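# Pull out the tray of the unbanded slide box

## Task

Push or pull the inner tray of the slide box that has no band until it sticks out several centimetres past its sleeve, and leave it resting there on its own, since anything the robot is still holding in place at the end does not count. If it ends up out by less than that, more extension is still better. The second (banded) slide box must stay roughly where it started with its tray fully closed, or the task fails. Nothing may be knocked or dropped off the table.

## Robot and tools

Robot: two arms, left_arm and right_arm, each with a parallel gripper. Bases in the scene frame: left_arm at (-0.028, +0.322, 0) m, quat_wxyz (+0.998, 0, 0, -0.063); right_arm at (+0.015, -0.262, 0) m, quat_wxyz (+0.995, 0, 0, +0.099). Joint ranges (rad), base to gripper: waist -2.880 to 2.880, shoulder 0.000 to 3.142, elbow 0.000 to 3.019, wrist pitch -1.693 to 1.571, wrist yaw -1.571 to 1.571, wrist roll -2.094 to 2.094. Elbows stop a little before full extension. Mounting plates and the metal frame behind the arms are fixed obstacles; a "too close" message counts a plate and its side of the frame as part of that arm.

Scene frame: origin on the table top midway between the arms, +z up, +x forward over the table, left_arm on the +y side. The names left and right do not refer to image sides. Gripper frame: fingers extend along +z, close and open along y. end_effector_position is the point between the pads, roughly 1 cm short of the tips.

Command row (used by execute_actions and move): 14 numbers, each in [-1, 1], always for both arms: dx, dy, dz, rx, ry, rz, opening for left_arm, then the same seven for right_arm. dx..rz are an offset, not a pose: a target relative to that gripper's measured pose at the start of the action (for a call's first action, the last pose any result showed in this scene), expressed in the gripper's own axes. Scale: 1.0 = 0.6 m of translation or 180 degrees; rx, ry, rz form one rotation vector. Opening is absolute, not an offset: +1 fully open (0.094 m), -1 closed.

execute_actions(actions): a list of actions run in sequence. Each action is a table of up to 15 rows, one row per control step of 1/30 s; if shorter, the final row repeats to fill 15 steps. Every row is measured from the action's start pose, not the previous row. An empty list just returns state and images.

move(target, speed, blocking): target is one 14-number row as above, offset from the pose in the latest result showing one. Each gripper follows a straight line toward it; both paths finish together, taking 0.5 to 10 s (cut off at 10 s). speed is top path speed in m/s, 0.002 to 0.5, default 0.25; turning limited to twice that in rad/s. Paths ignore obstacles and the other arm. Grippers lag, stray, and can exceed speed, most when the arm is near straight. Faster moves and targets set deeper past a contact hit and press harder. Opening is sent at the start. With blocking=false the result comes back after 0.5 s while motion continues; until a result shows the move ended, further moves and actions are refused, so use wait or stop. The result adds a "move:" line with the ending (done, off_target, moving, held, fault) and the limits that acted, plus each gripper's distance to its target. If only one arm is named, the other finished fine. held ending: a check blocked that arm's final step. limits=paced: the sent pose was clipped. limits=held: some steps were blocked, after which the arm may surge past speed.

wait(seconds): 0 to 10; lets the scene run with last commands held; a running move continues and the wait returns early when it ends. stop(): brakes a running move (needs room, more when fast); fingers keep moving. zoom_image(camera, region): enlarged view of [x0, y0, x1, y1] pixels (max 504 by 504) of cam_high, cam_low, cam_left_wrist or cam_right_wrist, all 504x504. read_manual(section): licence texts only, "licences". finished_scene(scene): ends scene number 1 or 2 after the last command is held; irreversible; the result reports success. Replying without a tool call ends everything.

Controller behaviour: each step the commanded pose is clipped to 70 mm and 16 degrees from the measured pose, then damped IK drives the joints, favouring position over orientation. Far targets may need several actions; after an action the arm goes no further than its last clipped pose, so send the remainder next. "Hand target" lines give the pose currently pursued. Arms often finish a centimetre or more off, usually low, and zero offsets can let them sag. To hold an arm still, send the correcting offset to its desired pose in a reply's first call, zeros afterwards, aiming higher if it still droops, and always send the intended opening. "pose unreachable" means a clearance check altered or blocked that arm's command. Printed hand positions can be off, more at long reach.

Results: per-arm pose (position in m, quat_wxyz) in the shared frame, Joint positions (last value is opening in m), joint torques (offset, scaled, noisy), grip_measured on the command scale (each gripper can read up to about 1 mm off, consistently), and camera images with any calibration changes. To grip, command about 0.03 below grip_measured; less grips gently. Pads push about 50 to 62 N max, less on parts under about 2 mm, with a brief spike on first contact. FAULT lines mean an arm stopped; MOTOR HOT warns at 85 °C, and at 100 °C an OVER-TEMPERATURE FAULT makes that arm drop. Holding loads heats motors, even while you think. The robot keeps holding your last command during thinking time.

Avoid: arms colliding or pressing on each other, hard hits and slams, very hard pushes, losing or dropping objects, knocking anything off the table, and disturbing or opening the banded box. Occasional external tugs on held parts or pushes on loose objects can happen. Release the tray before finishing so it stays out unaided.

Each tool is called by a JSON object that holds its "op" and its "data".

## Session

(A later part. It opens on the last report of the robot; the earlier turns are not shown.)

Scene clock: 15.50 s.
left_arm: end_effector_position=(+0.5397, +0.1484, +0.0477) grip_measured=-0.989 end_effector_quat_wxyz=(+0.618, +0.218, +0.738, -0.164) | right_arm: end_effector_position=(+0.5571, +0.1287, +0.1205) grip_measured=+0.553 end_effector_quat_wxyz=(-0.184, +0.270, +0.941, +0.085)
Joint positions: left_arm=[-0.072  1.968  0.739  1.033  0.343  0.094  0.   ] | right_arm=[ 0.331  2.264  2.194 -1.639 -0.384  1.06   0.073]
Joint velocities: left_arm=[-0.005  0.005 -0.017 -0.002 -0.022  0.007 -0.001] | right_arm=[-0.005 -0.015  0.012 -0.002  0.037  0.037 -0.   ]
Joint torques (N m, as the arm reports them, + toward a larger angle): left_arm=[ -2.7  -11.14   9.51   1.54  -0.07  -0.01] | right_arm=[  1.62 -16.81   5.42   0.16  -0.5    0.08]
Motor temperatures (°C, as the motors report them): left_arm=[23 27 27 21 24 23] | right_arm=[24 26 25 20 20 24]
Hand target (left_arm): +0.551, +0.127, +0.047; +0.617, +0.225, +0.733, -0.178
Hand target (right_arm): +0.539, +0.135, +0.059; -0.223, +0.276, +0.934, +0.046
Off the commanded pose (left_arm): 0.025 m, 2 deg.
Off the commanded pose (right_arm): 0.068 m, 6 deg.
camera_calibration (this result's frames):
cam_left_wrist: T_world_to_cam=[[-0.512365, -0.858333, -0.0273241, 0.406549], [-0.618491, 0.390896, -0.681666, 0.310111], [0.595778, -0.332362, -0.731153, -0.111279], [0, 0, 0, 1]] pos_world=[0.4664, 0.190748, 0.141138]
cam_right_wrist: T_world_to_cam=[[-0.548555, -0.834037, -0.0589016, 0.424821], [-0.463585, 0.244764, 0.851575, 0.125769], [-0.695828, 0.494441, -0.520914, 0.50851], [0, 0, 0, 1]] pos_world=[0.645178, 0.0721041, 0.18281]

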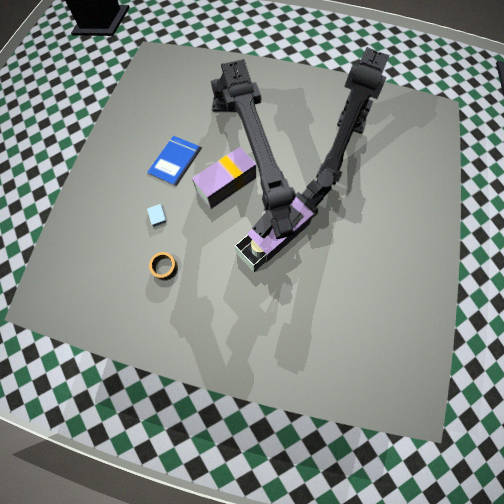

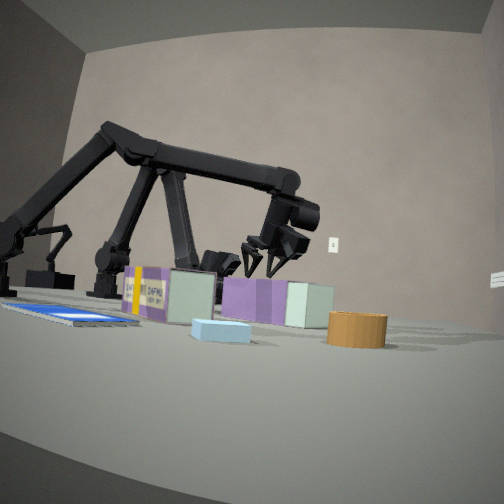

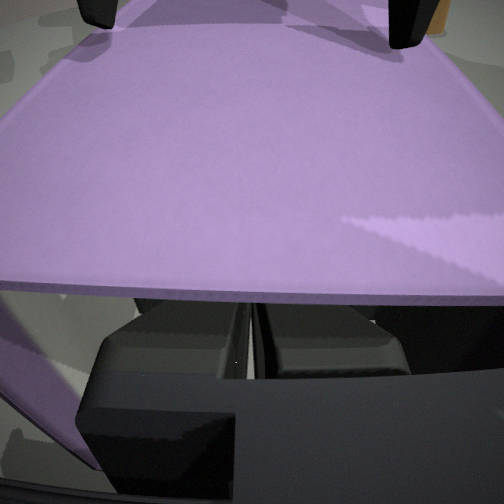

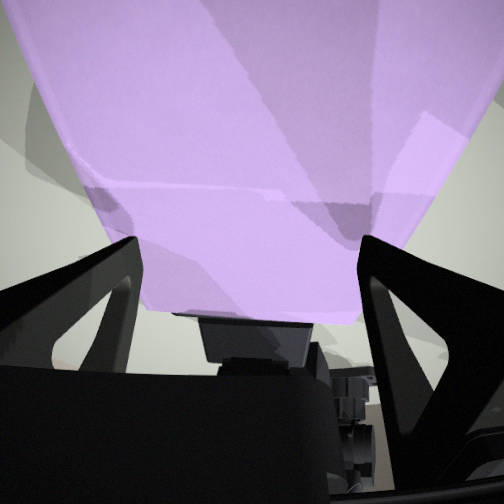

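About 6 cm is out. One more push, then retreat.

{"op": "execute_actions", "data": {"actions": [[[-0.006,-0.03,0.052,0.012,-0.005,0,-1,-0.015,-0.0105,0.1115,0.0285,0.018,0.012,0.55]]]}}

{"op": "move", "data": {"target": [0.025,0,-0.19,0,0,0,-1,0,0,0.02,0,0,0,0.55], "speed": 0.12}}

{"op": "move", "data": {"target": [-0.03,0,-0.02,0,0,0,-1,0,0,-0.1,0,-0.02,0,0.55], "speed": 0.15}}

{"op": "zoom_image", "data": {"camera": "cam_high", "region": [180, 140, 350, 290]}}

Scene clock: 16.13 s.
left_arm: end_effector_position=(+0.5430, +0.1450, +0.0478) grip_measured=-0.990 end_effector_quat_wxyz=(+0.619, +0.217, +0.737, -0.164) | right_arm: end_effector_position=(+0.5583, +0.1270, +0.1205) grip_measured=+0.553 end_effector_quat_wxyz=(-0.183, +0.271, +0.941, +0.085)
Joint positions: left_arm=[-0.079  1.974  0.75   1.033  0.334  0.091  0.   ] | right_arm=[ 0.328  2.264  2.194 -1.639 -0.384  1.06   0.073]
Joint velocities: left_arm=[-0.005 -0.015 -0.002 -0.017 -0.007 -0.007 -0.001] | right_arm=[-0.015 -0.005 -0.007 -0.017 -0.066  0.022 -0.001]
Joint torques (N m, as the arm reports them, + toward a larger angle): left_arm=[ -3.42 -10.51  10.12   1.84  -0.07   0.02] | right_arm=[  1.88 -16.77   5.39   0.17  -0.51   0.08]
Motor temperatures (°C, as the motors report them): left_arm=[23 27 27 21 24 23] | right_arm=[24 26 25 20 20 24]
Hand target (left_arm): +0.555, +0.117, +0.046; +0.619, +0.228, +0.729, -0.180
Hand target (right_arm): +0.539, +0.135, +0.059; -0.223, +0.276, +0.934, +0.046
Off the commanded pose (left_arm): 0.032 m, 2 deg.
Off the commanded pose (right_arm): 0.068 m, 6 deg.
camera_calibration (this result's frames):
cam_left_wrist: T_world_to_cam=[[-0.50999, -0.859745, -0.0273659, 0.404318], [-0.617548, 0.388097, -0.684116, 0.3135], [0.598786, -0.331993, -0.728859, -0.116114], [0, 0, 0, 1]] pos_world=[0.469327, 0.187393, 0.140904]
cam_right_wrist: T_world_to_cam=[[-0.551042, -0.832408, -0.058734, 0.425223], [-0.46301, 0.246432, 0.851406, 0.126261], [-0.694243, 0.496356, -0.521208, 0.509097], [0, 0, 0, 1]] pos_world=[0.646214, 0.0701509, 0.182821]

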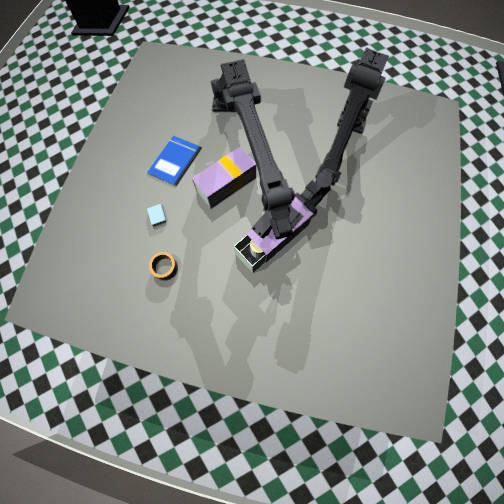

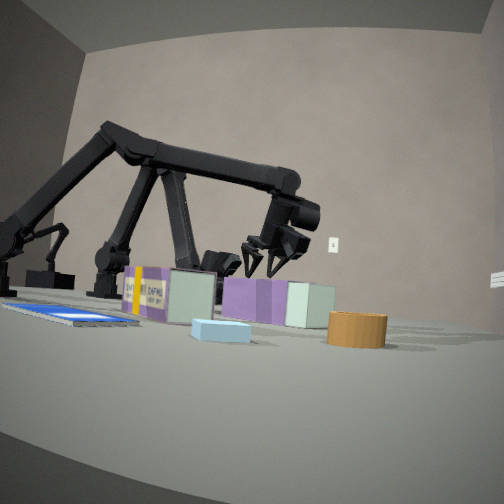

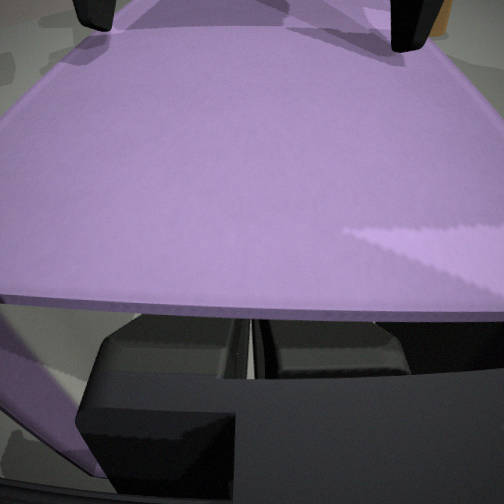

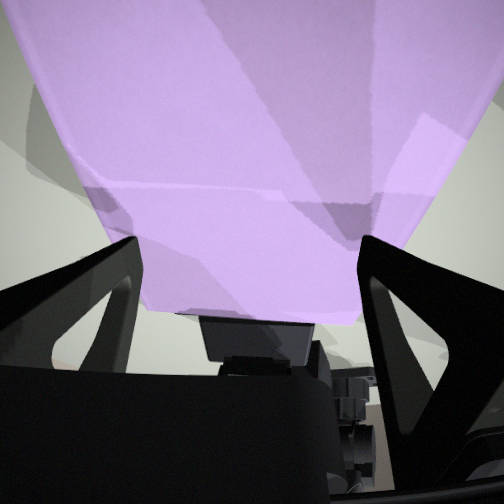

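Scene clock: 17.43 s.
left_arm: end_effector_position=(+0.4443, +0.1996, +0.0467) grip_measured=-0.990 end_effector_quat_wxyz=(+0.607, +0.213, +0.746, -0.172) | right_arm: end_effector_position=(+0.5588, +0.1260, +0.1223) grip_measured=+0.553 end_effector_quat_wxyz=(-0.179, +0.271, +0.942, +0.089)
Joint positions: left_arm=[0.026 1.855 0.457 1.17  0.446 0.102 0.   ] | right_arm=[ 0.326  2.253  2.18  -1.624 -0.384  1.06   0.073]
Joint velocities: left_arm=[-0.015 -0.005  0.002 -0.002 -0.037  0.022 -0.001] | right_arm=[ 0.005 -0.005  0.002 -0.007 -0.022 -0.022 -0.001]
Joint torques (N m, as the arm reports them, + toward a larger angle): left_arm=[  1.26 -10.57   3.19   3.23   0.     0.26] | right_arm=[  0.64 -22.95   6.81   0.57  -0.23   0.  ]
Motor temperatures (°C, as the motors report them): left_arm=[23 27 27 21 24 23] | right_arm=[24 26 25 20 20 24]
Hand target (left_arm): +0.445, +0.205, +0.054; +0.619, +0.217, +0.737, -0.164
Hand target (right_arm): +0.555, +0.130, +0.110; -0.183, +0.271, +0.941, +0.085
Off the commanded pose (left_arm): 0.009 m, 2 deg.
Off the commanded pose (right_arm): 0.014 m, 1 deg.
move: off_target (right_arm)
camera_calibration (this result's frames):
cam_left_wrist: T_world_to_cam=[[-0.515747, -0.856738, -0.00237026, 0.40163], [-0.638517, 0.386222, -0.665679, 0.239479], [0.571228, -0.341808, -0.746234, -0.0246903], [0, 0, 0, 1]] pos_world=[0.374154, 0.24316, 0.141943]
cam_right_wrist: T_world_to_cam=[[-0.551603, -0.831236, -0.0691383, 0.426193], [-0.471506, 0.242364, 0.847905, 0.130866], [-0.688052, 0.500306, -0.525621, 0.507415], [0, 0, 0, 1]] pos_world=[0.645922, 0.0686865, 0.185213]

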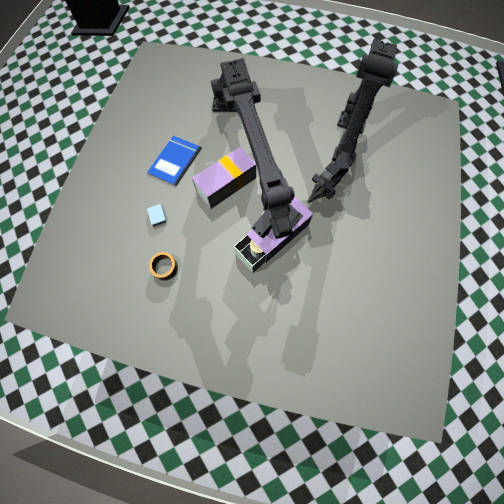

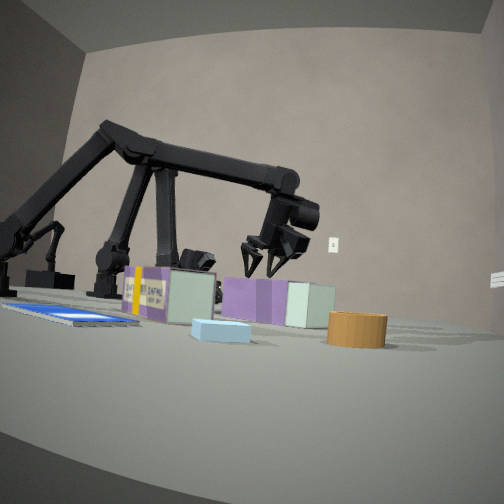

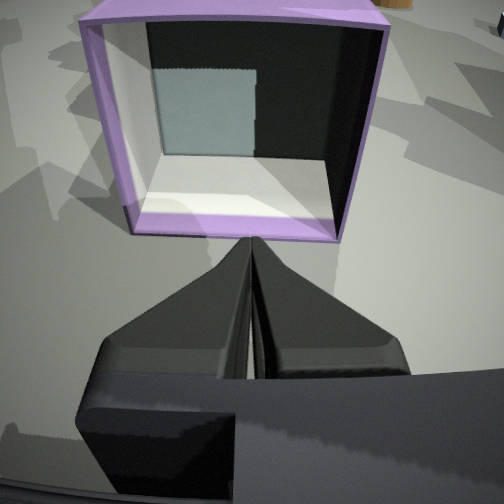

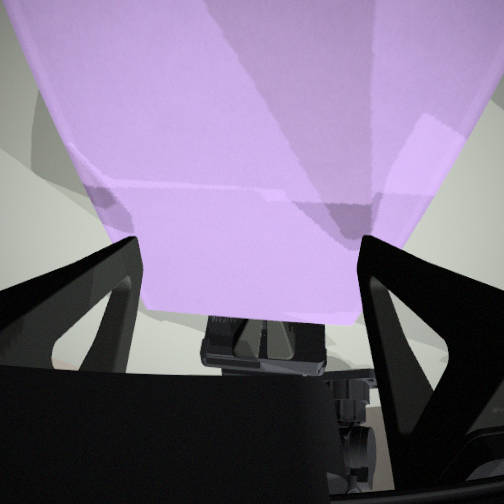

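Scene clock: 18.33 s.
left_arm: end_effector_position=(+0.4416, +0.1985, +0.0744) grip_measured=-0.990 end_effector_quat_wxyz=(+0.617, +0.218, +0.736, -0.174) | right_arm: end_effector_position=(+0.5676, +0.1073, +0.1545) grip_measured=+0.553 end_effector_quat_wxyz=(-0.158, +0.279, +0.944, +0.075)
Joint positions: left_arm=[0.026 1.761 0.442 1.119 0.454 0.102 0.   ] | right_arm=[ 0.308  2.234  2.239 -1.696 -0.331  1.06   0.073]
Joint velocities: left_arm=[ 0.005 -0.005  0.007 -0.027  0.037  0.007  0.   ] | right_arm=[-0.005  0.005  0.012 -0.012 -0.037  0.051 -0.001]
Joint torques (N m, as the arm reports them, + toward a larger angle): left_arm=[ 1.34 -9.74  3.52  1.26 -0.01  0.14] | right_arm=[ -0.27 -24.37  11.78  -0.66  -0.04  -0.09]
Motor temperatures (°C, as the motors report them): left_arm=[23 27 27 21 24 23] | right_arm=[24 26 25 20 20 24]
Hand target (left_arm): +0.438, +0.204, +0.067; +0.607, +0.213, +0.746, -0.172
Hand target (right_arm): +0.574, +0.109, +0.177; -0.142, +0.276, +0.947, +0.088
Off the commanded pose (left_arm): 0.010 m, 2 deg.
Off the commanded pose (right_arm): 0.025 m, 1 deg.
joint sent to its limit (right arm) — the command would take joint 4 (wrist pitch) past its lower limit, so that joint was sent only as far as its limit.
move: off_target (right_arm)
camera_calibration (this result's frames):
cam_left_wrist: T_world_to_cam=[[-0.522527, -0.852517, -0.0134438, 0.402392], [-0.61571, 0.388196, -0.685715, 0.247629], [0.589803, -0.350027, -0.727746, -0.0107571], [0, 0, 0, 1]] pos_world=[0.369073, 0.243152, 0.167385]
cam_right_wrist: T_world_to_cam=[[-0.559503, -0.827205, -0.0518508, 0.419125], [-0.494867, 0.283223, 0.821517, 0.12524], [-0.664878, 0.485301, -0.567821, 0.534728], [0, 0, 0, 1]] pos_world=[0.652008, 0.051727, 0.222475]

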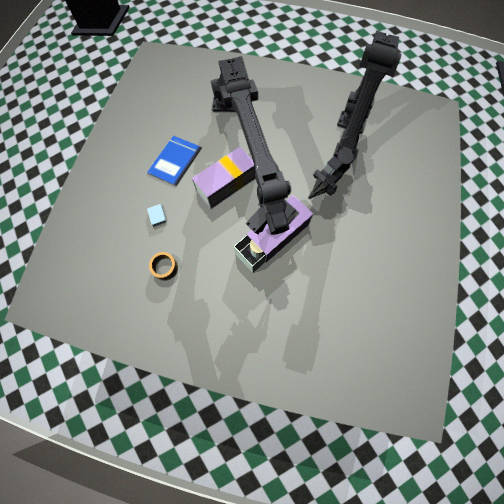

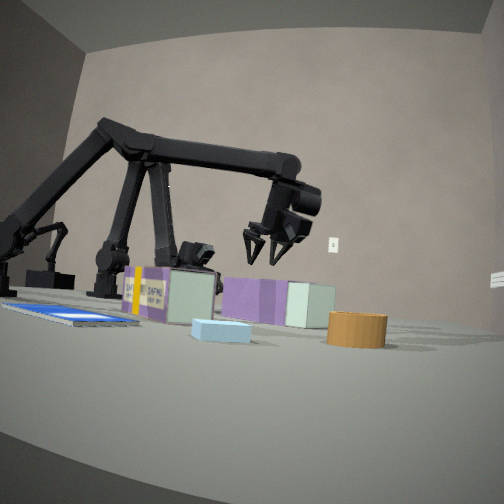

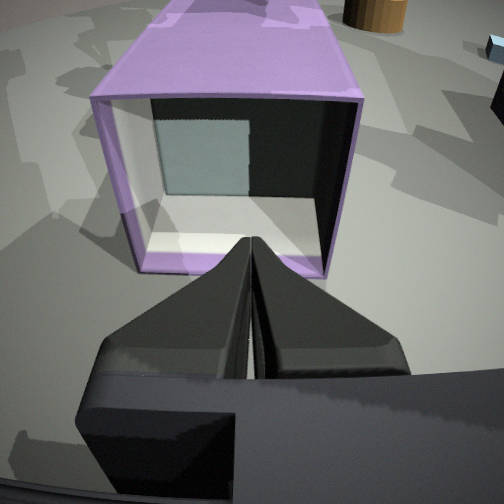

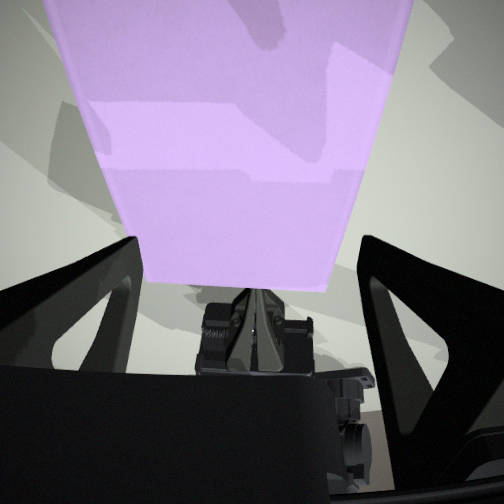

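Region (180, 140, 350, 290) of cam_high's 504x504 image, scaled by 2.965, with more detail than that image has; it fills the top 445 rows of this view, and the rest is white.

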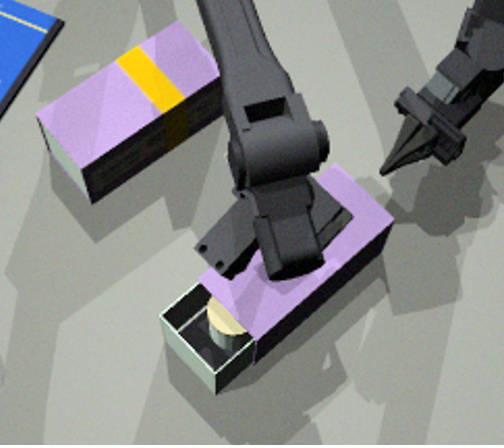

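{"op": "finished_scene", "data": {"scene": 2}}

The scene is finished: the task was done.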